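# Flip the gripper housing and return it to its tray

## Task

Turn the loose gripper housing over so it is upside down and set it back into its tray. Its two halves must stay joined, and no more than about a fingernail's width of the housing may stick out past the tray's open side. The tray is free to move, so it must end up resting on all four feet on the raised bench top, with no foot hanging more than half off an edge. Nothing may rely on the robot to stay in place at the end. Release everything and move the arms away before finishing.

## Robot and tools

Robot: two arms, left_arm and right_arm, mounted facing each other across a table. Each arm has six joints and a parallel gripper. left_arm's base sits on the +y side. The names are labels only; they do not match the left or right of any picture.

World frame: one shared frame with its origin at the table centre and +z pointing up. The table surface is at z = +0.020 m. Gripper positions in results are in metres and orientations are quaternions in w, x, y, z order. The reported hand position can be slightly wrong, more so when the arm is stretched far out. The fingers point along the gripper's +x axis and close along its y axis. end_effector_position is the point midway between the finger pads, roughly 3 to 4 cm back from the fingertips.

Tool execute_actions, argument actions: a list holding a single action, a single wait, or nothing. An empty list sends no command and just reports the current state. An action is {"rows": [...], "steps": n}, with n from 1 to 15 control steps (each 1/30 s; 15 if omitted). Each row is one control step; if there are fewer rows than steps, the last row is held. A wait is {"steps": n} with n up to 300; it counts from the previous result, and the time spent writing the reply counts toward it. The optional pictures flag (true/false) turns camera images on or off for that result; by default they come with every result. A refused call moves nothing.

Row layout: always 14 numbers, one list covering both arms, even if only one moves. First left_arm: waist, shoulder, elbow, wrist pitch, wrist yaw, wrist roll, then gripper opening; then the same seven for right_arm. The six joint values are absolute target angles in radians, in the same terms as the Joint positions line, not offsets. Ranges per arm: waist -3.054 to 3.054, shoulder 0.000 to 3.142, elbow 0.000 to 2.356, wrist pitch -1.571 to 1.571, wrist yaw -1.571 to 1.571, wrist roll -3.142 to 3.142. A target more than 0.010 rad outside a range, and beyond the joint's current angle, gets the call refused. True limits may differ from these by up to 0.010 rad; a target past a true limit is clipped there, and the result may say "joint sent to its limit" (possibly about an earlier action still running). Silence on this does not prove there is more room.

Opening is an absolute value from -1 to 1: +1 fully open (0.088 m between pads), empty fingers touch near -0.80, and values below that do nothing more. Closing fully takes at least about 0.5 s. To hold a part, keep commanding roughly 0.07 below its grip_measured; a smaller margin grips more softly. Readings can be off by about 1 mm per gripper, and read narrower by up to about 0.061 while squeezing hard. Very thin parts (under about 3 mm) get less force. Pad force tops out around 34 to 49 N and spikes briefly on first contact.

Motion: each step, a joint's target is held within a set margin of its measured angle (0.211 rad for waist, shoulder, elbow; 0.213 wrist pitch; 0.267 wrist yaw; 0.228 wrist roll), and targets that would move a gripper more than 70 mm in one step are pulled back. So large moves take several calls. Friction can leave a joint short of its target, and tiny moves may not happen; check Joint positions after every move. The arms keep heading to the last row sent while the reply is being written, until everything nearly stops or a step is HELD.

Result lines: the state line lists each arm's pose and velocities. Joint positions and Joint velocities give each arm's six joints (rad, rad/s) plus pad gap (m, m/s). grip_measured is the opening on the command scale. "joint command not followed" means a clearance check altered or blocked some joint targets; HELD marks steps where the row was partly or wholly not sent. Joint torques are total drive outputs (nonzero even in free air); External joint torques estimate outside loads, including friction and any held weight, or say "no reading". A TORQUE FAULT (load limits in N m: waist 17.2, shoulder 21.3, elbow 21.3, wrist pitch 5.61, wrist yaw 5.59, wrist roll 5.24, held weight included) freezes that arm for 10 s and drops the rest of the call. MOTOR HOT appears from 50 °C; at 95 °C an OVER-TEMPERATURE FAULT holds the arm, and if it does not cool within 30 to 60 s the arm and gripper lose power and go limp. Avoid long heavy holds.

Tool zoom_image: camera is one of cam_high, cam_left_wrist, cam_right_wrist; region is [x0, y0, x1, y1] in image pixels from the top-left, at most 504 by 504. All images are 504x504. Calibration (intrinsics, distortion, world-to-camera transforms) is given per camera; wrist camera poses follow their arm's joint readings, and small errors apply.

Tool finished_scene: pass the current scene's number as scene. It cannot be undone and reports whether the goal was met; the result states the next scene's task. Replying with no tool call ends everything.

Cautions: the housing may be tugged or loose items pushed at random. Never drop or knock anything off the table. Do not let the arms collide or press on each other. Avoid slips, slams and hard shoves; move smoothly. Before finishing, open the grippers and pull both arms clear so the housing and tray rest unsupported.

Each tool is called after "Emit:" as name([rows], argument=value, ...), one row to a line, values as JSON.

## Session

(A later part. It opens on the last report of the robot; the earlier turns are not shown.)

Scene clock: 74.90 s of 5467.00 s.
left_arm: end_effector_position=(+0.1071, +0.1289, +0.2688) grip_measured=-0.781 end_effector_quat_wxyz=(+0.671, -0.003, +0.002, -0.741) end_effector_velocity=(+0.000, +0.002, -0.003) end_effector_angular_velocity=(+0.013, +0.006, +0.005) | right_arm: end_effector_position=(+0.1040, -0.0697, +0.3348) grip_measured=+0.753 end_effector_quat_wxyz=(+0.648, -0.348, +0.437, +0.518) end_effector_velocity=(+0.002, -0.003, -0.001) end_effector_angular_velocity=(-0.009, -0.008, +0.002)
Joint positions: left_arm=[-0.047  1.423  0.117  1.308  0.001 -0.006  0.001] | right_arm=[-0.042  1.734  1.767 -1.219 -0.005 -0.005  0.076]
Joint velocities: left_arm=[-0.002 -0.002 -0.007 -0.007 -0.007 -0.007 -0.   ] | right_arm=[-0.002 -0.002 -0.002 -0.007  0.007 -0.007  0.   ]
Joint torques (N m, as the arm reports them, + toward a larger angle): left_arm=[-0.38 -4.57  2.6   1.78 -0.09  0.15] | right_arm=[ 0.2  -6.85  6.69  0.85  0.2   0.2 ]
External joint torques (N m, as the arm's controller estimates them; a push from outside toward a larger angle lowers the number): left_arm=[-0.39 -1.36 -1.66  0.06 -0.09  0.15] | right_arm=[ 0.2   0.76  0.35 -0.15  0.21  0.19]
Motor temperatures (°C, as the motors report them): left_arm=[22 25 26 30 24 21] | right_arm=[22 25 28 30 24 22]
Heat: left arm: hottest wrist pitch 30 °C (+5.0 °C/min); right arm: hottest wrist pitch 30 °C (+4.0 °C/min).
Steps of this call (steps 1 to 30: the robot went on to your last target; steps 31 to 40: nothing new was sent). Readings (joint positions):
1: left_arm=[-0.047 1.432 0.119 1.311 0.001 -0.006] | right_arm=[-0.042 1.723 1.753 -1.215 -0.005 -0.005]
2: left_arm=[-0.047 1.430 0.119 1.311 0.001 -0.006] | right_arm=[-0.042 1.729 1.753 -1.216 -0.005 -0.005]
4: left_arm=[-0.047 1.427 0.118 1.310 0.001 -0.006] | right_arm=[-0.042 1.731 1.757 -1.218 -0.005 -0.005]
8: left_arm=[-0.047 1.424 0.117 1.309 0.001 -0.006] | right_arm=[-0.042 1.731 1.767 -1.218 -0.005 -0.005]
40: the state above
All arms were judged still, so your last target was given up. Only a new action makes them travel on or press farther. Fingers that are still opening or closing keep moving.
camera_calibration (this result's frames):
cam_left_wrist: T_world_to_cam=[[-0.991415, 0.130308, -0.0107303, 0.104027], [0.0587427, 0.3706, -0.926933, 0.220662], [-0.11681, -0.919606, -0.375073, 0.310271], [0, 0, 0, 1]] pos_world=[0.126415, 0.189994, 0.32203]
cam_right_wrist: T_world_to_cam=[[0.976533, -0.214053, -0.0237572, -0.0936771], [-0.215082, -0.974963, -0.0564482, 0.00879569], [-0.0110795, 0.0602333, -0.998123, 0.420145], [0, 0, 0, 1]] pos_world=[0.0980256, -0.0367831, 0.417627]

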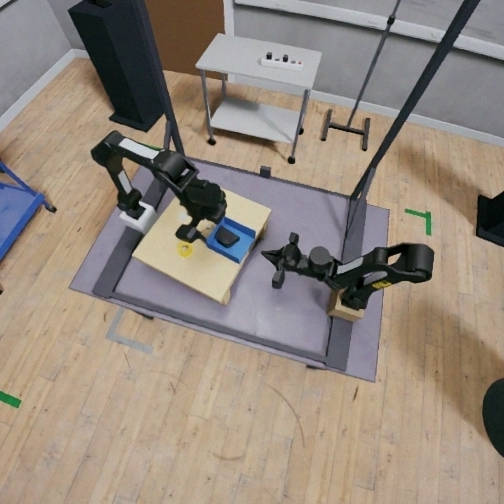

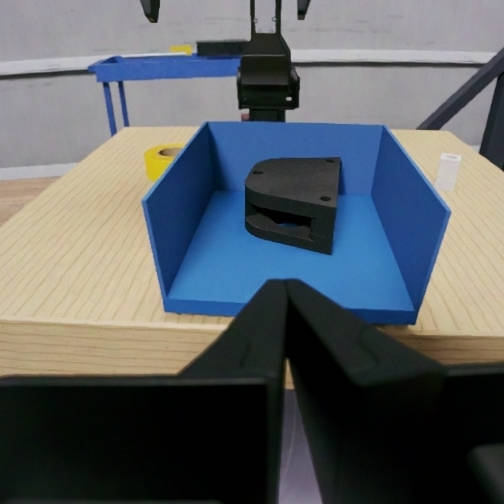

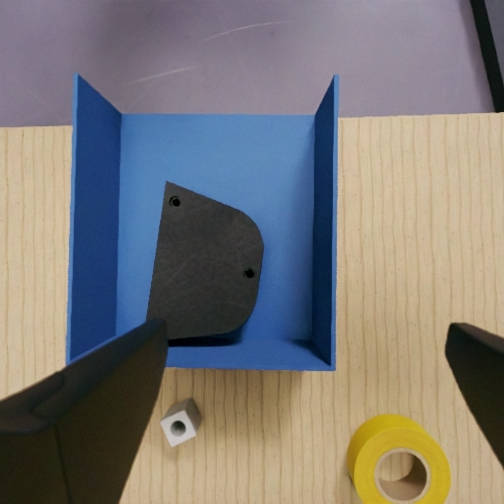

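Emit:
execute_actions([
  {"rows":[[-0.05,1.416,0.11,1.306,0,0,-1,0.05,1.85,1.953,-1.321,0,0.17,0.55]]},
], pictures=false)

Emit:
execute_actions([
  {"rows":[[-0.05,1.416,0.11,1.306,0,0,-1,0.05,1.945,1.953,-1.321,0,0.17,0.55]]},
])

Scene clock: 82.03 s of 5467.00 s.
left_arm: end_effector_position=(+0.1071, +0.1289, +0.2688) grip_measured=-0.781 end_effector_quat_wxyz=(+0.671, -0.003, +0.002, -0.741) end_effector_velocity=(+0.000, +0.001, -0.002) end_effector_angular_velocity=(+0.008, +0.007, +0.005) | right_arm: end_effector_position=(+0.0738, -0.0492, +0.3475) grip_measured=+0.557 end_effector_quat_wxyz=(+0.652, -0.319, +0.469, +0.504) end_effector_velocity=(+0.000, +0.001, +0.004) end_effector_angular_velocity=(-0.002, +0.001, -0.021)
Joint positions: left_arm=[-0.047  1.423  0.117  1.308  0.001 -0.006  0.001] | right_arm=[ 0.045  1.828  1.943 -1.316  0.001  0.161  0.066]
Joint velocities: left_arm=[-0.002 -0.002 -0.002 -0.007 -0.007 -0.007 -0.   ] | right_arm=[ 0.002  0.012  0.032 -0.022  0.007  0.022 -0.002]
Joint torques (N m, as the arm reports them, + toward a larger angle): left_arm=[-0.31 -4.52  2.46  1.79 -0.05  0.15] | right_arm=[ 0.41 -7.2   6.58  0.77 -0.02  0.21]
External joint torques (N m, as the arm's controller estimates them; a push from outside toward a larger angle lowers the number): left_arm=[-0.31 -1.32 -1.82  0.07 -0.04  0.15] | right_arm=[ 0.42  0.88  0.44 -0.21 -0.02  0.21]
Motor temperatures (°C, as the motors report them): left_arm=[22 25 26 30 24 21] | right_arm=[22 25 28 29 24 22]
Heat: left arm: hottest wrist pitch 30 °C (+4.1 °C/min); right arm: hottest wrist pitch 29 °C (+2.0 °C/min).
Steps of this call (steps 1 to 90: nothing new was sent; then 3.63 s passed at rest; steps 91 to 105: all 15 steps of this action). Readings (joint positions):
91: left_arm=[-0.047 1.423 0.117 1.308 0.001 -0.006] | right_arm=[-0.038 1.745 1.787 -1.241 -0.001 0.021]
92: left_arm=[-0.047 1.423 0.117 1.308 0.001 -0.006] | right_arm=[-0.026 1.764 1.823 -1.264 0.001 0.057]
94: left_arm=[-0.047 1.423 0.117 1.308 0.001 -0.006] | right_arm=[0.007 1.795 1.880 -1.273 0.001 0.101]
98: left_arm=[-0.047 1.423 0.117 1.308 0.001 -0.006] | right_arm=[0.043 1.819 1.923 -1.305 0.001 0.142]
105: the state above

Scene clock: 82.53 s of 5467.00 s.
left_arm: end_effector_position=(+0.1071, +0.1289, +0.2688) grip_measured=-0.781 end_effector_quat_wxyz=(+0.671, -0.003, +0.002, -0.741) end_effector_velocity=(+0.002, +0.002, -0.003) end_effector_angular_velocity=(+0.014, +0.021, +0.010) | right_arm: end_effector_position=(+0.0749, -0.0358, +0.3116) grip_measured=+0.553 end_effector_quat_wxyz=(+0.633, -0.344, +0.496, +0.483) end_effector_velocity=(+0.002, +0.001, +0.001) end_effector_angular_velocity=(+0.006, -0.010, +0.003)
Joint positions: left_arm=[-0.047  1.423  0.117  1.308  0.001 -0.006  0.001] | right_arm=[ 0.047  1.93   1.955 -1.319  0.001  0.165  0.066]
Joint velocities: left_arm=[ 0.002 -0.002 -0.007 -0.007 -0.007 -0.022  0.   ] | right_arm=[-0.002 -0.002 -0.002  0.007  0.007 -0.007 -0.   ]
Joint torques (N m, as the arm reports them, + toward a larger angle): left_arm=[-0.36 -4.51  2.49  1.79 -0.09  0.16] | right_arm=[ 0.27 -8.63  5.54  0.69 -0.01  0.21]
External joint torques (N m, as the arm's controller estimates them; a push from outside toward a larger angle lowers the number): left_arm=[-0.38 -1.26 -1.81  0.04 -0.08  0.15] | right_arm=[ 0.27  0.24 -0.63 -0.15 -0.01  0.21]
Motor temperatures (°C, as the motors report them): left_arm=[22 25 26 30 24 21] | right_arm=[22 26 28 29 24 22]
Heat: left arm: hottest wrist pitch 30 °C (+4.0 °C/min); right arm: hottest wrist pitch 29 °C (+2.0 °C/min).
Steps of this call (steps 1 to 15: all 15 steps of this action). Readings (joint positions):
1: left_arm=[-0.047 1.423 0.117 1.308 0.001 -0.006] | right_arm=[0.046 1.838 1.944 -1.319 0.001 0.162]
2: left_arm=[-0.047 1.423 0.117 1.308 0.001 -0.006] | right_arm=[0.046 1.848 1.951 -1.320 0.001 0.163]
4: left_arm=[-0.047 1.423 0.117 1.308 0.001 -0.006] | right_arm=[0.046 1.875 1.955 -1.319 0.001 0.164]
8: left_arm=[-0.047 1.423 0.117 1.308 0.001 -0.006] | right_arm=[0.047 1.924 1.955 -1.319 0.001 0.164]
15: the state above
camera_calibration (this result's frames):
cam_left_wrist: T_world_to_cam=[[-0.991415, 0.130308, -0.0107303, 0.104027], [0.0587427, 0.3706, -0.926933, 0.220662], [-0.11681, -0.919606, -0.375073, 0.310271], [0, 0, 0, 1]] pos_world=[0.126415, 0.189994, 0.32203]
cam_right_wrist: T_world_to_cam=[[0.954722, -0.290171, -0.0656234, -0.0466758], [-0.28684, -0.956358, 0.055699, 0.00540963], [-0.0789217, -0.0343537, -0.996289, 0.395741], [0, 0, 0, 1]] pos_world=[0.0773467, 0.00522475, 0.390908]

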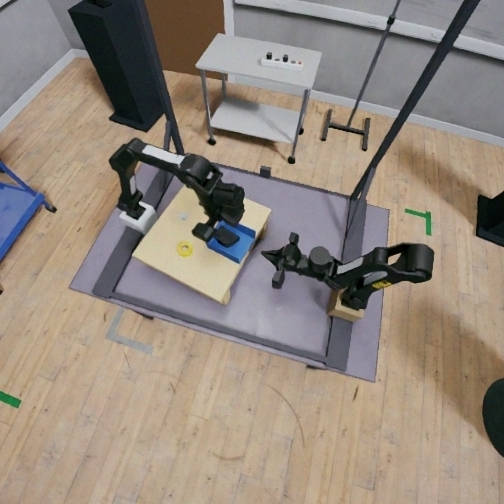

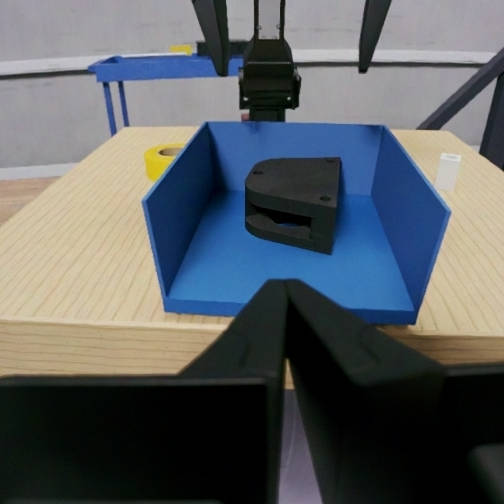

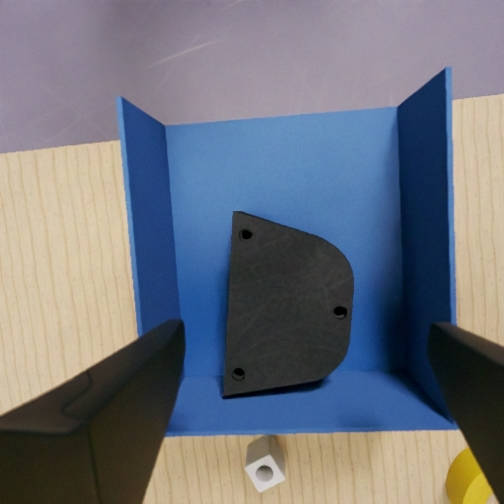

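Emit:
execute_actions([
  {"rows":[[-0.05,1.416,0.11,1.306,0,0,-1,0.05,1.915,1.84,-1.225,0,0.17,0.55]],"steps":10},
], pictures=false)

Emit:
execute_actions([
  {"rows":[[-0.05,1.416,0.11,1.306,0,0,-1,0.05,1.9,1.728,-1.128,0,0.17,0.55]]},
])

Scene clock: 88.10 s of 5467.00 s.
left_arm: end_effector_position=(+0.1071, +0.1289, +0.2688) grip_measured=-0.781 end_effector_quat_wxyz=(+0.671, -0.003, +0.002, -0.741) end_effector_velocity=(-0.002, +0.001, -0.002) end_effector_angular_velocity=(+0.008, +0.007, -0.010) | right_arm: end_effector_position=(+0.0753, -0.0335, +0.2892) grip_measured=+0.553 end_effector_quat_wxyz=(+0.632, -0.346, +0.498, +0.482) end_effector_velocity=(+0.003, +0.009, +0.002) end_effector_angular_velocity=(+0.044, -0.023, +0.031)
Joint positions: left_arm=[-0.047  1.423  0.117  1.308  0.001 -0.006  0.001] | right_arm=[ 0.047  1.924  1.858 -1.233  0.001  0.165  0.066]
Joint velocities: left_arm=[-0.002 -0.002 -0.002 -0.007  0.007 -0.007 -0.   ] | right_arm=[-0.002 -0.002 -0.007  0.051  0.007 -0.037 -0.   ]
Joint torques (N m, as the arm reports them, + toward a larger angle): left_arm=[-0.37 -4.52  2.53  1.75 -0.08  0.17] | right_arm=[  0.25 -10.81   4.32   0.93  -0.02   0.19]
External joint torques (N m, as the arm's controller estimates them; a push from outside toward a larger angle lowers the number): left_arm=[-0.37 -1.3  -1.76  0.02 -0.08  0.16] | right_arm=[ 0.27 -1.72 -1.86  0.17 -0.02  0.19]
Motor temperatures (°C, as the motors report them): left_arm=[22 25 26 30 24 21] | right_arm=[22 27 28 29 24 22]
Heat: left arm: hottest wrist pitch 30 °C (+3.0 °C/min); right arm: hottest wrist pitch 29 °C (+2.0 °C/min).
Steps of this call (steps 1 to 15: the robot went on to your last target; steps 16 to 90: nothing new was sent; then 2.23 s passed at rest; steps 91 to 100: all 10 steps of this action). Readings (joint positions):
91: left_arm=[-0.047 1.423 0.117 1.308 0.001 -0.006] | right_arm=[0.047 1.930 1.944 -1.306 0.001 0.165]
92: left_arm=[-0.047 1.423 0.117 1.308 0.001 -0.006] | right_arm=[0.047 1.925 1.925 -1.285 0.001 0.165]
94: left_arm=[-0.047 1.423 0.117 1.308 0.001 -0.006] | right_arm=[0.047 1.924 1.896 -1.263 0.001 0.165]
98: left_arm=[-0.047 1.423 0.117 1.308 0.001 -0.006] | right_arm=[0.047 1.924 1.859 -1.241 0.001 0.165]
100: the state above

Scene clock: 88.60 s of 5467.00 s.
left_arm: end_effector_position=(+0.1071, +0.1289, +0.2688) grip_measured=-0.781 end_effector_quat_wxyz=(+0.671, -0.003, +0.002, -0.741) end_effector_velocity=(-0.002, +0.001, -0.002) end_effector_angular_velocity=(+0.008, +0.007, -0.010) | right_arm: end_effector_position=(+0.0752, -0.0342, +0.2643) grip_measured=+0.553 end_effector_quat_wxyz=(+0.632, -0.347, +0.499, +0.481) end_effector_velocity=(-0.003, -0.007, -0.009) end_effector_angular_velocity=(-0.034, +0.024, +0.010)
Joint positions: left_arm=[-0.047  1.423  0.117  1.308  0.001 -0.006  0.001] | right_arm=[ 0.047  1.911  1.74  -1.132  0.001  0.165  0.066]
Joint velocities: left_arm=[-0.002 -0.002 -0.002 -0.007  0.007 -0.007 -0.   ] | right_arm=[-0.002 -0.002 -0.032 -0.007 -0.022 -0.007 -0.   ]
Joint torques (N m, as the arm reports them, + toward a larger angle): left_arm=[-0.44 -4.47  2.48  1.79 -0.06  0.21] | right_arm=[  0.25 -11.33   5.05   1.04  -0.02   0.2 ]
External joint torques (N m, as the arm's controller estimates them; a push from outside toward a larger angle lowers the number): left_arm=[-0.44 -1.25 -1.81  0.07 -0.06  0.2 ] | right_arm=[ 0.17 -2.34 -1.32  0.22 -0.01  0.2 ]
Motor temperatures (°C, as the motors report them): left_arm=[22 25 26 30 24 21] | right_arm=[22 27 28 29 24 22]
Heat: left arm: hottest wrist pitch 30 °C (+3.0 °C/min); right arm: hottest wrist pitch 29 °C (+2.0 °C/min).
Steps of this call (steps 1 to 15: all 15 steps of this action). Readings (joint positions):
1: left_arm=[-0.047 1.423 0.117 1.308 0.001 -0.006] | right_arm=[0.047 1.922 1.844 -1.215 0.001 0.165]
2: left_arm=[-0.047 1.423 0.117 1.308 0.001 -0.006] | right_arm=[0.047 1.915 1.822 -1.191 0.001 0.165]
4: left_arm=[-0.047 1.423 0.117 1.308 0.001 -0.006] | right_arm=[0.047 1.911 1.787 -1.171 0.001 0.165]
8: left_arm=[-0.047 1.423 0.117 1.308 0.001 -0.006] | right_arm=[0.047 1.911 1.749 -1.146 0.001 0.165]
15: the state above
camera_calibration (this result's frames):
cam_left_wrist: T_world_to_cam=[[-0.991415, 0.130308, -0.0107303, 0.104027], [0.0587427, 0.3706, -0.926933, 0.220662], [-0.11681, -0.919606, -0.375073, 0.310271], [0, 0, 0, 1]] pos_world=[0.126415, 0.189994, 0.32203]
cam_right_wrist: T_world_to_cam=[[0.954529, -0.291085, -0.064379, -0.0498752], [-0.287111, -0.955732, 0.0643731, 0.00740393], [-0.0802671, -0.0429621, -0.995847, 0.34839], [0, 0, 0, 1]] pos_world=[0.0776973, 0.00752579, 0.343256]

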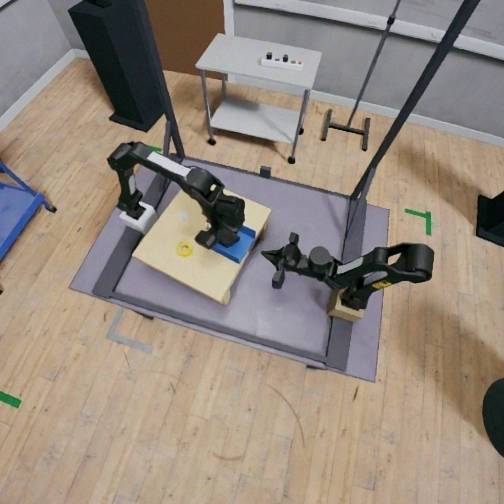

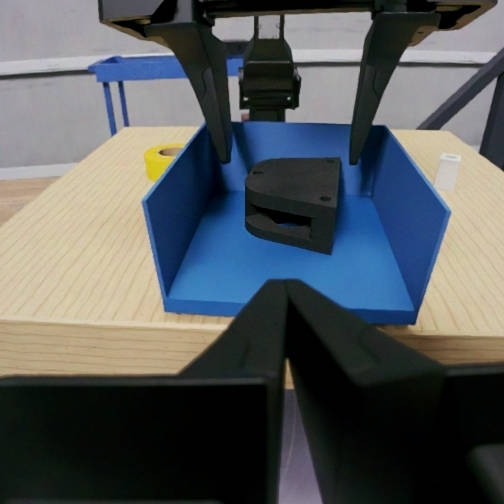

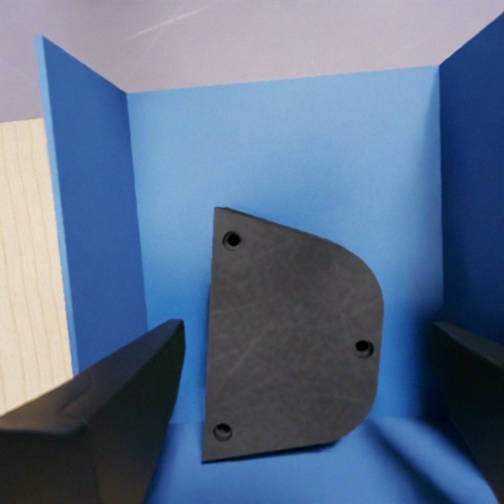

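Emit:
execute_actions([
  {"rows":[[-0.05,1.416,0.11,1.306,0,0,-1,0.055,1.89,1.66,-1.07,0,0.17,0.45]],"steps":10},
], pictures=false)

Emit:
execute_actions([
  {"rows":[[-0.05,1.416,0.11,1.306,0,0,-1,0.055,1.88,1.598,-1.015,0,0.17,0.45]]},
])

Scene clock: 93.77 s of 5467.00 s.
left_arm: end_effector_position=(+0.1071, +0.1289, +0.2688) grip_measured=-0.781 end_effector_quat_wxyz=(+0.671, -0.003, +0.002, -0.741) end_effector_velocity=(-0.001, +0.001, +0.002) end_effector_angular_velocity=(-0.008, -0.007, +0.000) | right_arm: end_effector_position=(+0.0729, -0.0357, +0.2499) grip_measured=+0.461 end_effector_quat_wxyz=(+0.630, -0.349, +0.499, +0.482) end_effector_velocity=(+0.003, +0.009, -0.000) end_effector_angular_velocity=(+0.042, +0.003, -0.012)
Joint positions: left_arm=[-0.047  1.423  0.117  1.308  0.001 -0.006  0.001] | right_arm=[ 0.052  1.903  1.674 -1.076  0.001  0.165  0.062]
Joint velocities: left_arm=[-0.007 -0.002 -0.002  0.007 -0.007  0.007 -0.   ] | right_arm=[-0.007  0.002 -0.007  0.051 -0.007  0.007 -0.003]
Joint torques (N m, as the arm reports them, + toward a larger angle): left_arm=[-0.37 -4.38  2.49  1.77 -0.09  0.2 ] | right_arm=[  0.22 -11.45   4.81   0.96  -0.02   0.19]
External joint torques (N m, as the arm's controller estimates them; a push from outside toward a larger angle lowers the number): left_arm=[-0.36 -1.14 -1.82  0.03 -0.08  0.19] | right_arm=[ 0.26 -2.54 -1.5   0.16 -0.02  0.19]
Motor temperatures (°C, as the motors report them): left_arm=[22 25 26 30 24 21] | right_arm=[22 29 28 28 24 22]
Heat: left arm: hottest wrist pitch 30 °C (+2.0 °C/min); right arm: hottest shoulder 29 °C (+1.0 °C/min).
Steps of this call (steps 1 to 15: the robot went on to your last target; steps 16 to 90: nothing new was sent; then 1.83 s passed at rest; steps 91 to 100: all 10 steps of this action). Readings (joint positions):
91: left_arm=[-0.047 1.423 0.117 1.308 0.001 -0.006] | right_arm=[0.047 1.910 1.731 -1.120 0.001 0.165]
92: left_arm=[-0.047 1.423 0.117 1.308 0.001 -0.006] | right_arm=[0.048 1.906 1.718 -1.106 0.001 0.165]
94: left_arm=[-0.047 1.423 0.117 1.308 0.001 -0.006] | right_arm=[0.050 1.903 1.698 -1.095 0.001 0.165]
98: left_arm=[-0.047 1.423 0.117 1.308 0.001 -0.006] | right_arm=[0.052 1.903 1.676 -1.081 0.001 0.165]
100: the state above

Scene clock: 94.27 s of 5467.00 s.
left_arm: end_effector_position=(+0.1071, +0.1289, +0.2688) grip_measured=-0.781 end_effector_quat_wxyz=(+0.671, -0.003, +0.002, -0.741) end_effector_velocity=(+0.002, +0.000, -0.005) end_effector_angular_velocity=(+0.024, +0.020, +0.010) | right_arm: end_effector_position=(+0.0726, -0.0376, +0.2368) grip_measured=+0.453 end_effector_quat_wxyz=(+0.630, -0.348, +0.498, +0.483) end_effector_velocity=(-0.000, -0.002, -0.004) end_effector_angular_velocity=(-0.007, +0.006, +0.007)
Joint positions: left_arm=[-0.047  1.423  0.117  1.308  0.001 -0.006  0.001] | right_arm=[ 0.052  1.895  1.61  -1.018  0.001  0.165  0.061]
Joint velocities: left_arm=[ 0.002 -0.002 -0.002 -0.022 -0.007 -0.022 -0.   ] | right_arm=[-0.002 -0.002 -0.017  0.007 -0.007 -0.007 -0.   ]
Joint torques (N m, as the arm reports them, + toward a larger angle): left_arm=[-0.37 -4.46  2.59  1.79 -0.07  0.18] | right_arm=[  0.27 -11.68   4.91   1.04  -0.03   0.19]
External joint torques (N m, as the arm's controller estimates them; a push from outside toward a larger angle lowers the number): left_arm=[-0.38 -1.26 -1.66  0.09 -0.07  0.18] | right_arm=[ 0.27 -2.82 -1.49  0.21 -0.02  0.19]
Motor temperatures (°C, as the motors report them): left_arm=[22 25 26 30 24 21] | right_arm=[22 29 28 28 24 22]
Heat: left arm: hottest wrist pitch 30 °C (+2.0 °C/min); right arm: hottest shoulder 29 °C (+1.0 °C/min).
Steps of this call (steps 1 to 15: all 15 steps of this action). Readings (joint positions):
1: left_arm=[-0.047 1.423 0.117 1.308 0.001 -0.006] | right_arm=[0.052 1.902 1.667 -1.065 0.001 0.165]
2: left_arm=[-0.047 1.423 0.117 1.308 0.001 -0.006] | right_arm=[0.052 1.898 1.655 -1.051 0.001 0.165]
4: left_arm=[-0.047 1.423 0.117 1.308 0.001 -0.006] | right_arm=[0.052 1.895 1.635 -1.040 0.001 0.165]
8: left_arm=[-0.047 1.423 0.117 1.308 0.001 -0.006] | right_arm=[0.052 1.895 1.615 -1.026 0.001 0.165]
15: the state above
camera_calibration (this result's frames):
cam_left_wrist: T_world_to_cam=[[-0.991415, 0.130308, -0.0107303, 0.104027], [0.0587427, 0.3706, -0.926933, 0.220662], [-0.11681, -0.919606, -0.375073, 0.310271], [0, 0, 0, 1]] pos_world=[0.126415, 0.189994, 0.32203]
cam_right_wrist: T_world_to_cam=[[0.955957, -0.286372, -0.0643203, -0.0501344], [-0.282364, -0.95712, 0.0647495, 0.00471445], [-0.0801047, -0.043736, -0.995826, 0.320615], [0, 0, 0, 1]] pos_world=[0.0749402, 0.0041776, 0.315747]

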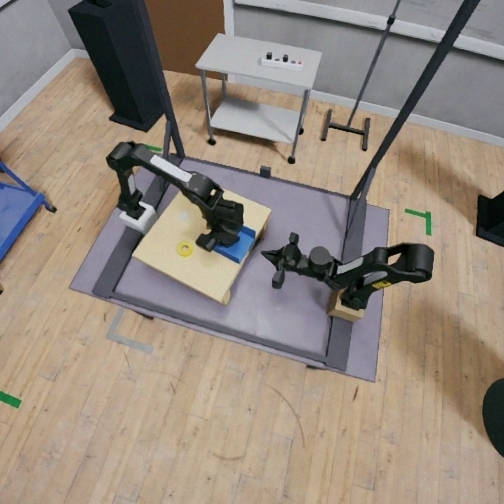

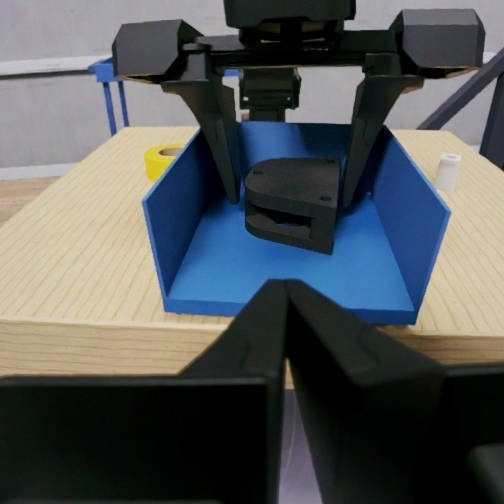

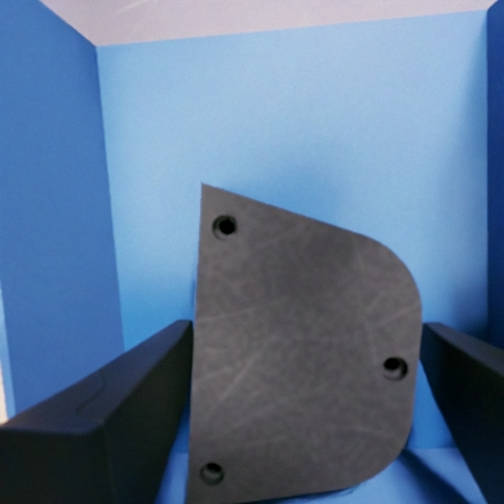

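One more centimetre, narrower.

Emit:
execute_actions([
  {"rows":[[-0.05,1.416,0.11,1.306,0,0,-1,0.055,1.874,1.55,-0.975,0,0.17,0.36]]},
])

Emit:
execute_actions([
  {"rows":[[-0.05,1.416,0.11,1.306,0,0,-1,0.055,1.874,1.55,-0.975,0,0.17,0.12]]},
], pictures=false)

Scene clock: 97.30 s of 5467.00 s.
left_arm: end_effector_position=(+0.1071, +0.1289, +0.2688) grip_measured=-0.781 end_effector_quat_wxyz=(+0.671, -0.003, +0.002, -0.741) end_effector_velocity=(+0.000, +0.001, -0.002) end_effector_angular_velocity=(+0.008, +0.007, +0.005) | right_arm: end_effector_position=(+0.0726, -0.0390, +0.2292) grip_measured=+0.365 end_effector_quat_wxyz=(+0.632, -0.346, +0.496, +0.484) end_effector_velocity=(-0.000, -0.001, -0.000) end_effector_angular_velocity=(+0.003, +0.005, +0.007)
Joint positions: left_arm=[-0.047  1.423  0.117  1.308  0.001 -0.006  0.001] | right_arm=[ 0.052  1.885  1.565 -0.976  0.002  0.165  0.057]
Joint velocities: left_arm=[-0.002 -0.002 -0.002 -0.007 -0.007 -0.007 -0.   ] | right_arm=[-0.002 -0.007 -0.012  0.007 -0.007 -0.007 -0.001]
Joint torques (N m, as the arm reports them, + toward a larger angle): left_arm=[-0.38 -4.57  2.55  1.77 -0.08  0.2 ] | right_arm=[  0.37 -10.94   4.44   0.9   -0.06   0.19]
External joint torques (N m, as the arm's controller estimates them; a push from outside toward a larger angle lowers the number): left_arm=[-0.38 -1.35 -1.74  0.05 -0.08  0.19] | right_arm=[ 0.36 -2.19 -1.93  0.06 -0.06  0.19]
Motor temperatures (°C, as the motors report them): left_arm=[22 25 26 30 24 21] | right_arm=[22 30 27 28 24 22]
Heat: left arm: hottest wrist pitch 30 °C (+2.0 °C/min); right arm: hottest shoulder 30 °C (+2.0 °C/min).
Steps of this call (steps 1 to 15: the robot went on to your last target; steps 16 to 76: nothing new was sent; steps 77 to 91: all 15 steps of this action). Readings (joint positions):
77: left_arm=[-0.047 1.423 0.117 1.308 0.001 -0.006] | right_arm=[0.052 1.893 1.603 -1.009 0.001 0.165]
78: left_arm=[-0.047 1.423 0.117 1.308 0.001 -0.006] | right_arm=[0.052 1.891 1.594 -1.000 0.001 0.165]
80: left_arm=[-0.047 1.423 0.117 1.308 0.001 -0.006] | right_arm=[0.052 1.888 1.580 -0.993 0.001 0.165]
84: left_arm=[-0.047 1.423 0.117 1.308 0.001 -0.006] | right_arm=[0.052 1.885 1.569 -0.981 0.002 0.165]
91: the state above
camera_calibration (this result's frames):
cam_left_wrist: T_world_to_cam=[[-0.991415, 0.130308, -0.0107303, 0.104027], [0.0587427, 0.3706, -0.926933, 0.220662], [-0.11681, -0.919606, -0.375073, 0.310271], [0, 0, 0, 1]] pos_world=[0.126415, 0.189994, 0.32203]
cam_right_wrist: T_world_to_cam=[[0.956006, -0.286189, -0.0644065, -0.0509878], [-0.282788, -0.957484, 0.0570553, 0.00559798], [-0.0779968, -0.0363318, -0.996291, 0.313256], [0, 0, 0, 1]] pos_world=[0.0747606, 0.00214901, 0.308491]

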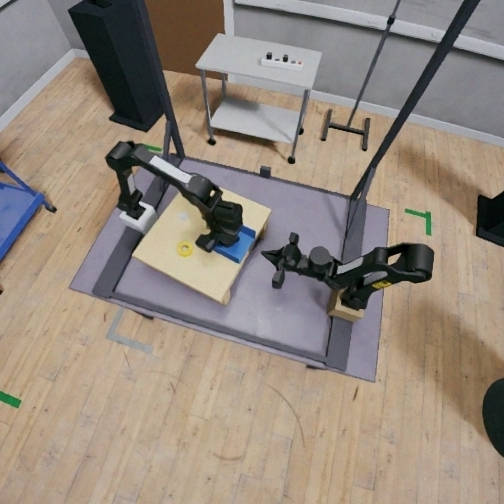

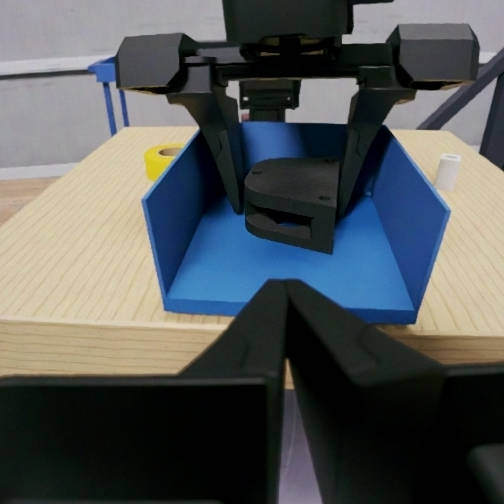

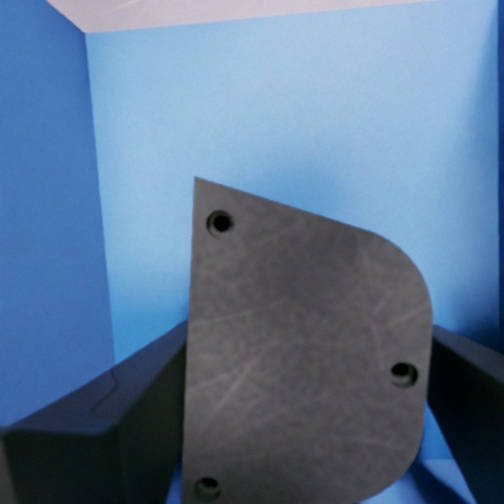

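Scene clock: 97.80 s of 5467.00 s.
left_arm: end_effector_position=(+0.1071, +0.1289, +0.2688) grip_measured=-0.781 end_effector_quat_wxyz=(+0.671, -0.003, +0.002, -0.741) end_effector_velocity=(+0.002, +0.000, -0.005) end_effector_angular_velocity=(+0.023, +0.005, +0.010) | right_arm: end_effector_position=(+0.0726, -0.0391, +0.2295) grip_measured=+0.200 end_effector_quat_wxyz=(+0.633, -0.346, +0.496, +0.485) end_effector_velocity=(-0.000, -0.000, +0.001) end_effector_angular_velocity=(+0.008, +0.004, +0.007)
Joint positions: left_arm=[-0.047  1.423  0.117  1.308  0.001 -0.006  0.001] | right_arm=[ 0.052  1.884  1.564 -0.975  0.002  0.165  0.049]
Joint velocities: left_arm=[ 0.002 -0.002 -0.002 -0.022 -0.007 -0.007  0.   ] | right_arm=[-0.002 -0.007 -0.007  0.007 -0.007 -0.007 -0.   ]
Joint torques (N m, as the arm reports them, + toward a larger angle): left_arm=[-0.35 -4.53  2.62  1.8  -0.05  0.15] | right_arm=[  0.25 -11.03   4.41   0.84  -0.06   0.19]
External joint torques (N m, as the arm's controller estimates them; a push from outside toward a larger angle lowers the number): left_arm=[-0.35 -1.33 -1.65  0.09 -0.05  0.14] | right_arm=[ 0.25 -2.24 -1.99  0.   -0.06  0.19]
Motor temperatures (°C, as the motors report them): left_arm=[22 25 26 30 24 21] | right_arm=[22 30 27 28 24 22]
Heat: left arm: hottest wrist pitch 30 °C (+2.0 °C/min); right arm: hottest shoulder 30 °C (+2.0 °C/min).
Steps of this call (steps 1 to 15: all 15 steps of this action). Readings (joint positions):
1: left_arm=[-0.047 1.423 0.117 1.308 0.001 -0.006] | right_arm=[0.052 1.884 1.565 -0.975 0.002 0.165]
2: left_arm=[-0.047 1.423 0.117 1.308 0.001 -0.006] | right_arm=[0.052 1.884 1.565 -0.975 0.002 0.165]
4: left_arm=[-0.047 1.423 0.117 1.308 0.001 -0.006] | right_arm=[0.052 1.884 1.565 -0.975 0.002 0.165]
8: left_arm=[-0.047 1.423 0.117 1.308 0.001 -0.006] | right_arm=[0.052 1.884 1.564 -0.975 0.002 0.165]
15: the state above

Emit:
execute_actions([
  {"rows":[[-0.05,1.416,0.11,1.306,0,0.5,-1,0.055,1.9,1.66,-1.07,0,0.17,0.12]]},
], pictures=false)

Emit:
execute_actions([
  {"rows":[[-0.05,1.416,0.11,1.306,0,1.0,-1,0.055,1.925,1.84,-1.225,0,0.17,0.12]]},
], pictures=false)

Emit:
execute_actions([
  {"rows":[[-0.05,1.416,0.3,1.2,0,1.571,0.4,0.055,1.96,2.02,-1.37,0,0.17,0.12]]},
], pictures=false)

Emit:
execute_actions([
  {"rows":[[-0.09,1.4,0.52,0.88,0,1.571,0.4,0.055,2.02,2.229,-1.523,0,0.17,0.12]]},
], pictures=false)

Emit:
execute_actions([
  {"steps":20},
])

Scene clock: 104.57 s of 5467.00 s.
left_arm: end_effector_position=(+0.1070, +0.1290, +0.2688) grip_measured=-0.781 end_effector_quat_wxyz=(+0.653, +0.156, -0.174, -0.721) end_effector_velocity=(-0.002, +0.001, -0.002) end_effector_angular_velocity=(-0.009, -0.168, -0.009) | right_arm: end_effector_position=(+0.0725, -0.0395, +0.2503) grip_measured=+0.200 end_effector_quat_wxyz=(+0.631, -0.348, +0.497, +0.483) end_effector_velocity=(+0.002, -0.000, +0.007) end_effector_angular_velocity=(+0.001, -0.009, +0.003)
Joint positions: left_arm=[-0.048  1.423  0.117  1.308  0.001  0.472  0.001] | right_arm=[ 0.052  1.884  1.649 -1.066  0.002  0.165  0.049]
Joint velocities: left_arm=[-0.002 -0.002 -0.002 -0.007  0.007  0.168  0.   ] | right_arm=[-0.002 -0.002  0.022 -0.022  0.007 -0.007 -0.   ]
Joint torques (N m, as the arm reports them, + toward a larger angle): left_arm=[-0.41 -4.5   2.65  1.78 -0.06  0.13] | right_arm=[ 0.22 -8.32  6.99  0.65 -0.06  0.19]
External joint torques (N m, as the arm's controller estimates them; a push from outside toward a larger angle lowers the number): left_arm=[-0.39 -1.28 -1.63  0.06 -0.07  0.15] | right_arm=[ 0.24  0.42  0.68 -0.15 -0.06  0.19]
Motor temperatures (°C, as the motors report them): left_arm=[22 25 26 30 24 21] | right_arm=[22 32 27 28 24 22]
Heat: left arm: hottest wrist pitch 30 °C (+1.0 °C/min); right arm: hottest shoulder 32 °C (+3.0 °C/min).
Steps of this call (steps 1 to 15: the robot went on to your last target; steps 16 to 90: nothing new was sent; then 3.27 s passed at rest; steps 91 to 105: all 15 steps of this action). Readings (joint positions):
91: left_arm=[-0.047 1.423 0.117 1.308 0.001 0.028] | right_arm=[0.052 1.884 1.572 -0.986 0.002 0.165]
92: left_arm=[-0.048 1.423 0.117 1.308 0.001 0.078] | right_arm=[0.052 1.884 1.586 -1.007 0.002 0.165]
94: left_arm=[-0.048 1.423 0.117 1.308 0.001 0.175] | right_arm=[0.052 1.884 1.608 -1.034 0.002 0.165]
98: left_arm=[-0.048 1.423 0.117 1.308 0.001 0.360] | right_arm=[0.052 1.884 1.643 -1.053 0.002 0.165]
105: the state above

Scene clock: 105.07 s of 5467.00 s.
left_arm: end_effector_position=(+0.1070, +0.1290, +0.2688) grip_measured=-0.781 end_effector_quat_wxyz=(+0.594, +0.312, -0.346, -0.656) end_effector_velocity=(-0.000, +0.000, +0.000) end_effector_angular_velocity=(-0.021, -0.182, -0.005) | right_arm: end_effector_position=(+0.0729, -0.0366, +0.2878) grip_measured=+0.200 end_effector_quat_wxyz=(+0.632, -0.347, +0.497, +0.484) end_effector_velocity=(+0.000, +0.003, +0.011) end_effector_angular_velocity=(+0.018, +0.003, +0.007)
Joint positions: left_arm=[-0.048  1.423  0.117  1.308  0.001  0.969  0.001] | right_arm=[ 0.052  1.907  1.828 -1.219  0.002  0.165  0.049]
Joint velocities: left_arm=[ 0.002  0.002 -0.002  0.007  0.007  0.183 -0.   ] | right_arm=[-0.002  0.002  0.042 -0.022 -0.007 -0.007  0.   ]
Joint torques (N m, as the arm reports them, + toward a larger angle): left_arm=[-0.38 -4.55  2.46  1.81 -0.09  0.1 ] | right_arm=[ 0.25 -8.14  6.89  0.61 -0.06  0.19]
External joint torques (N m, as the arm's controller estimates them; a push from outside toward a larger angle lowers the number): left_arm=[-0.39 -1.33 -1.83  0.08 -0.1   0.14] | right_arm=[ 0.3   0.62  0.66 -0.22 -0.06  0.19]
Motor temperatures (°C, as the motors report them): left_arm=[22 25 26 30 24 21] | right_arm=[22 32 27 28 24 22]
Heat: left arm: hottest wrist pitch 30 °C (+1.0 °C/min); right arm: hottest shoulder 32 °C (+3.0 °C/min).
Steps of this call (steps 1 to 15: all 15 steps of this action). Readings (joint positions):
1: left_arm=[-0.048 1.423 0.117 1.308 0.001 0.508] | right_arm=[0.052 1.888 1.670 -1.093 0.002 0.165]
2: left_arm=[-0.048 1.423 0.117 1.308 0.001 0.558] | right_arm=[0.052 1.898 1.703 -1.131 0.002 0.165]
4: left_arm=[-0.048 1.423 0.117 1.308 0.001 0.654] | right_arm=[0.052 1.907 1.758 -1.160 0.002 0.165]
8: left_arm=[-0.048 1.423 0.117 1.308 0.001 0.842] | right_arm=[0.052 1.907 1.818 -1.199 0.002 0.165]
15: the state above

Scene clock: 105.57 s of 5467.00 s.
left_arm: end_effector_position=(+0.1036, +0.0947, +0.3081) grip_measured=+0.368 end_effector_quat_wxyz=(+0.502, +0.445, -0.530, -0.518) end_effector_velocity=(+0.002, -0.007, +0.013) end_effector_angular_velocity=(-0.058, -0.264, +0.039) | right_arm: end_effector_position=(+0.0729, -0.0366, +0.3206) grip_measured=+0.200 end_effector_quat_wxyz=(+0.632, -0.347, +0.496, +0.484) end_effector_velocity=(-0.002, -0.001, +0.002) end_effector_angular_velocity=(-0.005, +0.020, +0.011)
Joint positions: left_arm=[-0.048  1.418  0.285  1.205  0.001  1.529  0.057] | right_arm=[ 0.052  1.94   2.008 -1.365  0.002  0.165  0.049]
Joint velocities: left_arm=[-0.002 -0.002  0.037 -0.007 -0.022  0.271  0.012] | right_arm=[-0.002  0.007  0.022 -0.022 -0.022 -0.007 -0.   ]
Joint torques (N m, as the arm reports them, + toward a larger angle): left_arm=[-0.34 -4.68  4.59  1.79 -0.07  0.16] | right_arm=[ 0.25 -8.15  6.97  0.67 -0.04  0.17]
External joint torques (N m, as the arm's controller estimates them; a push from outside toward a larger angle lowers the number): left_arm=[-0.33 -0.78 -0.39  0.09 -0.08  0.21] | right_arm=[ 0.3   0.76  0.86 -0.16 -0.05  0.17]
Motor temperatures (°C, as the motors report them): left_arm=[22 25 26 30 24 21] | right_arm=[22 32 27 28 24 22]
Heat: left arm: hottest wrist pitch 30 °C (+1.0 °C/min); right arm: hottest shoulder 32 °C (+3.0 °C/min).
Steps of this call (steps 1 to 15: all 15 steps of this action). Readings (joint positions):
1: left_arm=[-0.048 1.421 0.131 1.290 0.001 1.005] | right_arm=[0.052 1.912 1.850 -1.246 0.002 0.165]
2: left_arm=[-0.048 1.421 0.156 1.260 0.001 1.056] | right_arm=[0.052 1.924 1.885 -1.280 0.002 0.165]
4: left_arm=[-0.048 1.422 0.213 1.243 0.001 1.152] | right_arm=[0.052 1.936 1.939 -1.308 0.002 0.165]
8: left_arm=[-0.048 1.418 0.276 1.219 0.001 1.344] | right_arm=[0.052 1.936 1.995 -1.347 0.002 0.165]
15: the state above

Scene clock: 106.07 s of 5467.00 s.
left_arm: end_effector_position=(+0.0848, +0.0590, +0.3309) grip_measured=+0.397 end_effector_quat_wxyz=(+0.463, +0.466, -0.529, -0.538) end_effector_velocity=(-0.003, -0.007, +0.008) end_effector_angular_velocity=(+0.013, +0.006, +0.000) | right_arm: end_effector_position=(+0.0729, -0.0371, +0.3502) grip_measured=+0.200 end_effector_quat_wxyz=(+0.632, -0.347, +0.497, +0.484) end_effector_velocity=(-0.002, +0.003, -0.014) end_effector_angular_velocity=(-0.048, +0.026, +0.011)
Joint positions: left_arm=[-0.086  1.404  0.502  0.89   0.001  1.563  0.058] | right_arm=[ 0.052  1.998  2.218 -1.517  0.002  0.165  0.049]
Joint velocities: left_arm=[-0.007 -0.002  0.051 -0.066 -0.007 -0.007  0.   ] | right_arm=[-0.002  0.042  0.012 -0.022 -0.022 -0.007  0.   ]
Joint torques (N m, as the arm reports them, + toward a larger angle): left_arm=[-0.41 -5.72  5.57  1.8  -0.03  0.12] | right_arm=[ 0.27 -8.35  6.63  0.65 -0.06  0.18]
External joint torques (N m, as the arm's controller estimates them; a push from outside toward a larger angle lowers the number): left_arm=[-0.42 -1.05 -0.24  0.09 -0.03  0.18] | right_arm=[ 0.26  0.81  0.76 -0.18 -0.06  0.18]
Motor temperatures (°C, as the motors report them): left_arm=[22 25 26 30 24 21] | right_arm=[22 32 27 28 24 22]
Heat: left arm: hottest wrist pitch 30 °C (+1.0 °C/min); right arm: hottest shoulder 32 °C (+3.0 °C/min).
Steps of this call (steps 1 to 15: all 15 steps of this action). Readings (joint positions):
1: left_arm=[-0.051 1.416 0.305 1.170 0.001 1.537] | right_arm=[0.052 1.948 2.031 -1.393 0.002 0.165]
2: left_arm=[-0.059 1.415 0.339 1.113 0.001 1.544] | right_arm=[0.052 1.965 2.073 -1.429 0.002 0.165]
4: left_arm=[-0.072 1.414 0.414 1.032 0.001 1.552] | right_arm=[0.052 1.985 2.137 -1.457 0.002 0.165]
8: left_arm=[-0.083 1.404 0.490 0.938 0.001 1.559] | right_arm=[0.052 1.989 2.197 -1.499 0.002 0.165]
15: the state above

Scene clock: 106.73 s of 5467.00 s.
left_arm: end_effector_position=(+0.0844, +0.0582, +0.3313) grip_measured=+0.398 end_effector_quat_wxyz=(+0.462, +0.466, -0.528, -0.539) end_effector_velocity=(-0.002, +0.000, -0.004) end_effector_angular_velocity=(+0.013, +0.005, +0.000) | right_arm: end_effector_position=(+0.0729, -0.0369, +0.3500) grip_measured=+0.200 end_effector_quat_wxyz=(+0.631, -0.347, +0.497, +0.483) end_effector_velocity=(-0.002, -0.001, +0.001) end_effector_angular_velocity=(-0.001, +0.009, -0.003)
Joint positions: left_arm=[-0.087  1.404  0.508  0.882  0.001  1.564  0.058] | right_arm=[ 0.052  2.001  2.222 -1.521  0.002  0.165  0.049]
Joint velocities: left_arm=[-0.007  0.002 -0.002 -0.007 -0.007 -0.007  0.   ] | right_arm=[ 0.002 -0.002  0.002 -0.007 -0.007  0.007 -0.   ]
Joint torques (N m, as the arm reports them, + toward a larger angle): left_arm=[-0.4  -5.85  5.51  1.79 -0.01  0.13] | right_arm=[ 0.2  -8.41  6.28  0.67 -0.06  0.2 ]
External joint torques (N m, as the arm's controller estimates them; a push from outside toward a larger angle lowers the number): left_arm=[-0.38 -1.19 -0.35  0.07 -0.02  0.19] | right_arm=[ 0.15  0.58  0.53 -0.15 -0.06  0.2 ]
Motor temperatures (°C, as the motors report them): left_arm=[22 25 26 30 24 21] | right_arm=[22 32 27 28 24 22]
Heat: left arm: hottest wrist pitch 30 °C (+1.0 °C/min); right arm: hottest shoulder 32 °C (+3.0 °C/min).
Steps of this call (steps 1 to 15: the robot went on to your last target; steps 16 to 20: nothing new was sent). Readings (joint positions):
1: left_arm=[-0.087 1.404 0.504 0.888 0.001 1.563] | right_arm=[0.052 1.999 2.218 -1.518 0.002 0.165]
2: left_arm=[-0.087 1.404 0.505 0.887 0.001 1.563] | right_arm=[0.052 2.000 2.218 -1.519 0.002 0.165]
4: left_arm=[-0.087 1.404 0.506 0.885 0.001 1.564] | right_arm=[0.052 2.001 2.219 -1.520 0.002 0.165]
8: left_arm=[-0.087 1.404 0.507 0.883 0.001 1.564] | right_arm=[0.052 2.001 2.221 -1.520 0.002 0.165]
20: the state above
All arms were judged still, so your last target was given up. Only a new action makes them travel on or press farther. Fingers that are still opening or closing keep moving.
camera_calibration (this result's frames):
cam_left_wrist: T_world_to_cam=[[0.0162544, 0.044089, -0.998895, 0.338725], [0.969237, 0.244692, 0.0265719, -0.0792715], [0.245594, -0.968598, -0.0387553, 0.12685], [0, 0, 0, 1]] pos_world=[0.0401736, 0.127329, 0.345373]
cam_right_wrist: T_world_to_cam=[[0.955966, -0.28648, -0.0637023, -0.0431367], [-0.282751, -0.957215, 0.061573, -0.000791627], [-0.0786162, -0.0408498, -0.996068, 0.43353], [0, 0, 0, 1]] pos_world=[0.0750959, 0.00459407, 0.429126]

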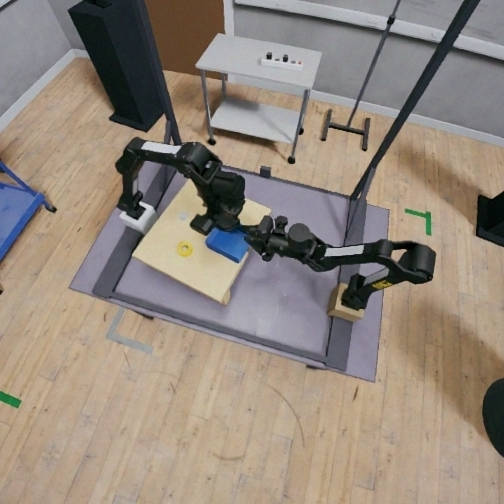

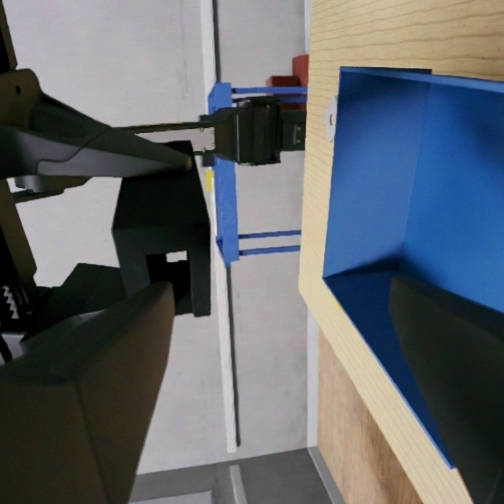

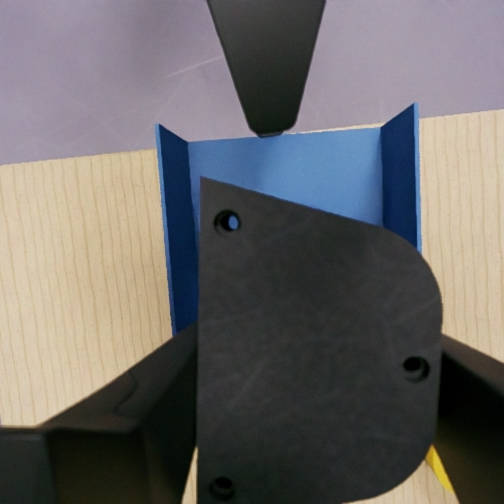

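Emit:
execute_actions([
  {"rows":[[-0.08,1.27,0.555,0.76,0,1.571,0.4,0.055,2.02,2.229,-1.523,0,0.17,0.12]]},
])

Scene clock: 115.60 s of 5467.00 s.
left_arm: end_effector_position=(+0.0874, +0.0675, +0.3677) grip_measured=+0.398 end_effector_quat_wxyz=(+0.475, +0.456, -0.538, -0.527) end_effector_velocity=(+0.001, +0.006, +0.009) end_effector_angular_velocity=(-0.021, +0.010, +0.005) | right_arm: end_effector_position=(+0.0729, -0.0369, +0.3500) grip_measured=+0.200 end_effector_quat_wxyz=(+0.631, -0.347, +0.497, +0.483) end_effector_velocity=(-0.001, -0.004, -0.003) end_effector_angular_velocity=(-0.025, +0.013, -0.008)
Joint positions: left_arm=[-0.083  1.281  0.546  0.765  0.001  1.565  0.058] | right_arm=[ 0.052  2.001  2.222 -1.521  0.002  0.165  0.049]
Joint velocities: left_arm=[-0.002 -0.037 -0.007 -0.007 -0.007 -0.007 -0.   ] | right_arm=[-0.002  0.002 -0.002 -0.022 -0.007  0.007 -0.   ]
Joint torques (N m, as the arm reports them, + toward a larger angle): left_arm=[ 0.26 -5.64  5.62  1.79 -0.01  0.11] | right_arm=[ 0.28 -8.23  6.36  0.67 -0.05  0.17]
External joint torques (N m, as the arm's controller estimates them; a push from outside toward a larger angle lowers the number): left_arm=[ 0.25 -1.42 -0.68  0.08 -0.02  0.17] | right_arm=[ 0.28  0.67  0.65 -0.15 -0.06  0.17]
Motor temperatures (°C, as the motors report them): left_arm=[22 25 27 31 24 21] | right_arm=[22 32 28 27 24 22]
Heat: left arm: hottest wrist pitch 31 °C (+1.0 °C/min); right arm: hottest shoulder 32 °C (+3.0 °C/min).
Steps of this call (steps 1 to 90: nothing new was sent; then 5.37 s passed at rest; steps 91 to 105: all 15 steps of this action). Readings (joint positions):
91: left_arm=[-0.087 1.391 0.512 0.860 0.001 1.564] | right_arm=[0.052 2.001 2.222 -1.521 0.002 0.165]
92: left_arm=[-0.087 1.372 0.514 0.830 0.001 1.565] | right_arm=[0.052 2.001 2.222 -1.521 0.002 0.165]
94: left_arm=[-0.086 1.332 0.521 0.806 0.001 1.565] | right_arm=[0.052 2.001 2.222 -1.521 0.002 0.165]
98: left_arm=[-0.084 1.288 0.545 0.782 0.001 1.565] | right_arm=[0.052 2.001 2.222 -1.521 0.002 0.165]
105: the state above
camera_calibration (this result's frames):
cam_left_wrist: T_world_to_cam=[[0.0109273, 0.000217099, -0.99994, 0.378439], [0.968296, 0.249581, 0.0106357, -0.0797337], [0.249568, -0.968354, 0.00251703, 0.121014], [0, 0, 0, 1]] pos_world=[0.0428692, 0.137002, 0.37896]
cam_right_wrist: T_world_to_cam=[[0.955966, -0.28648, -0.0637023, -0.0431367], [-0.282751, -0.957215, 0.061573, -0.000791627], [-0.0786162, -0.0408498, -0.996068, 0.43353], [0, 0, 0, 1]] pos_world=[0.0750959, 0.00459407, 0.429126]

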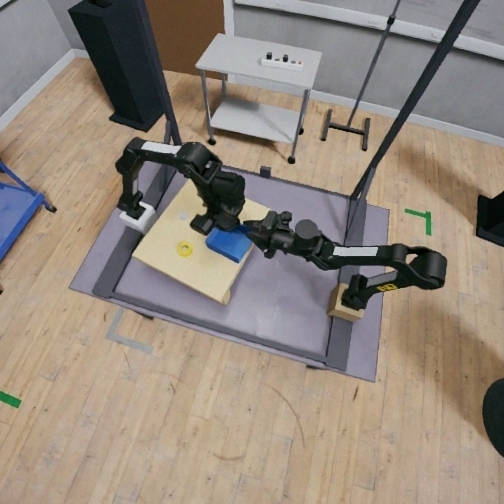

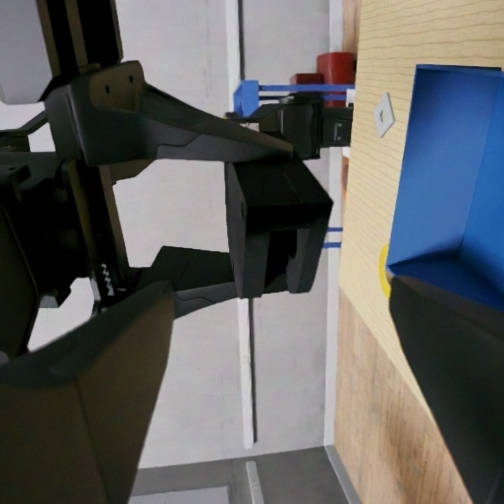

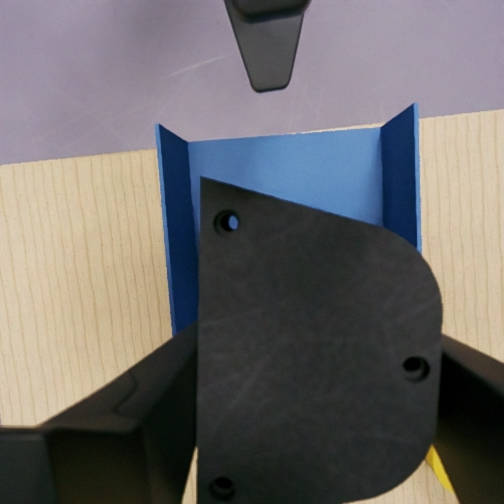

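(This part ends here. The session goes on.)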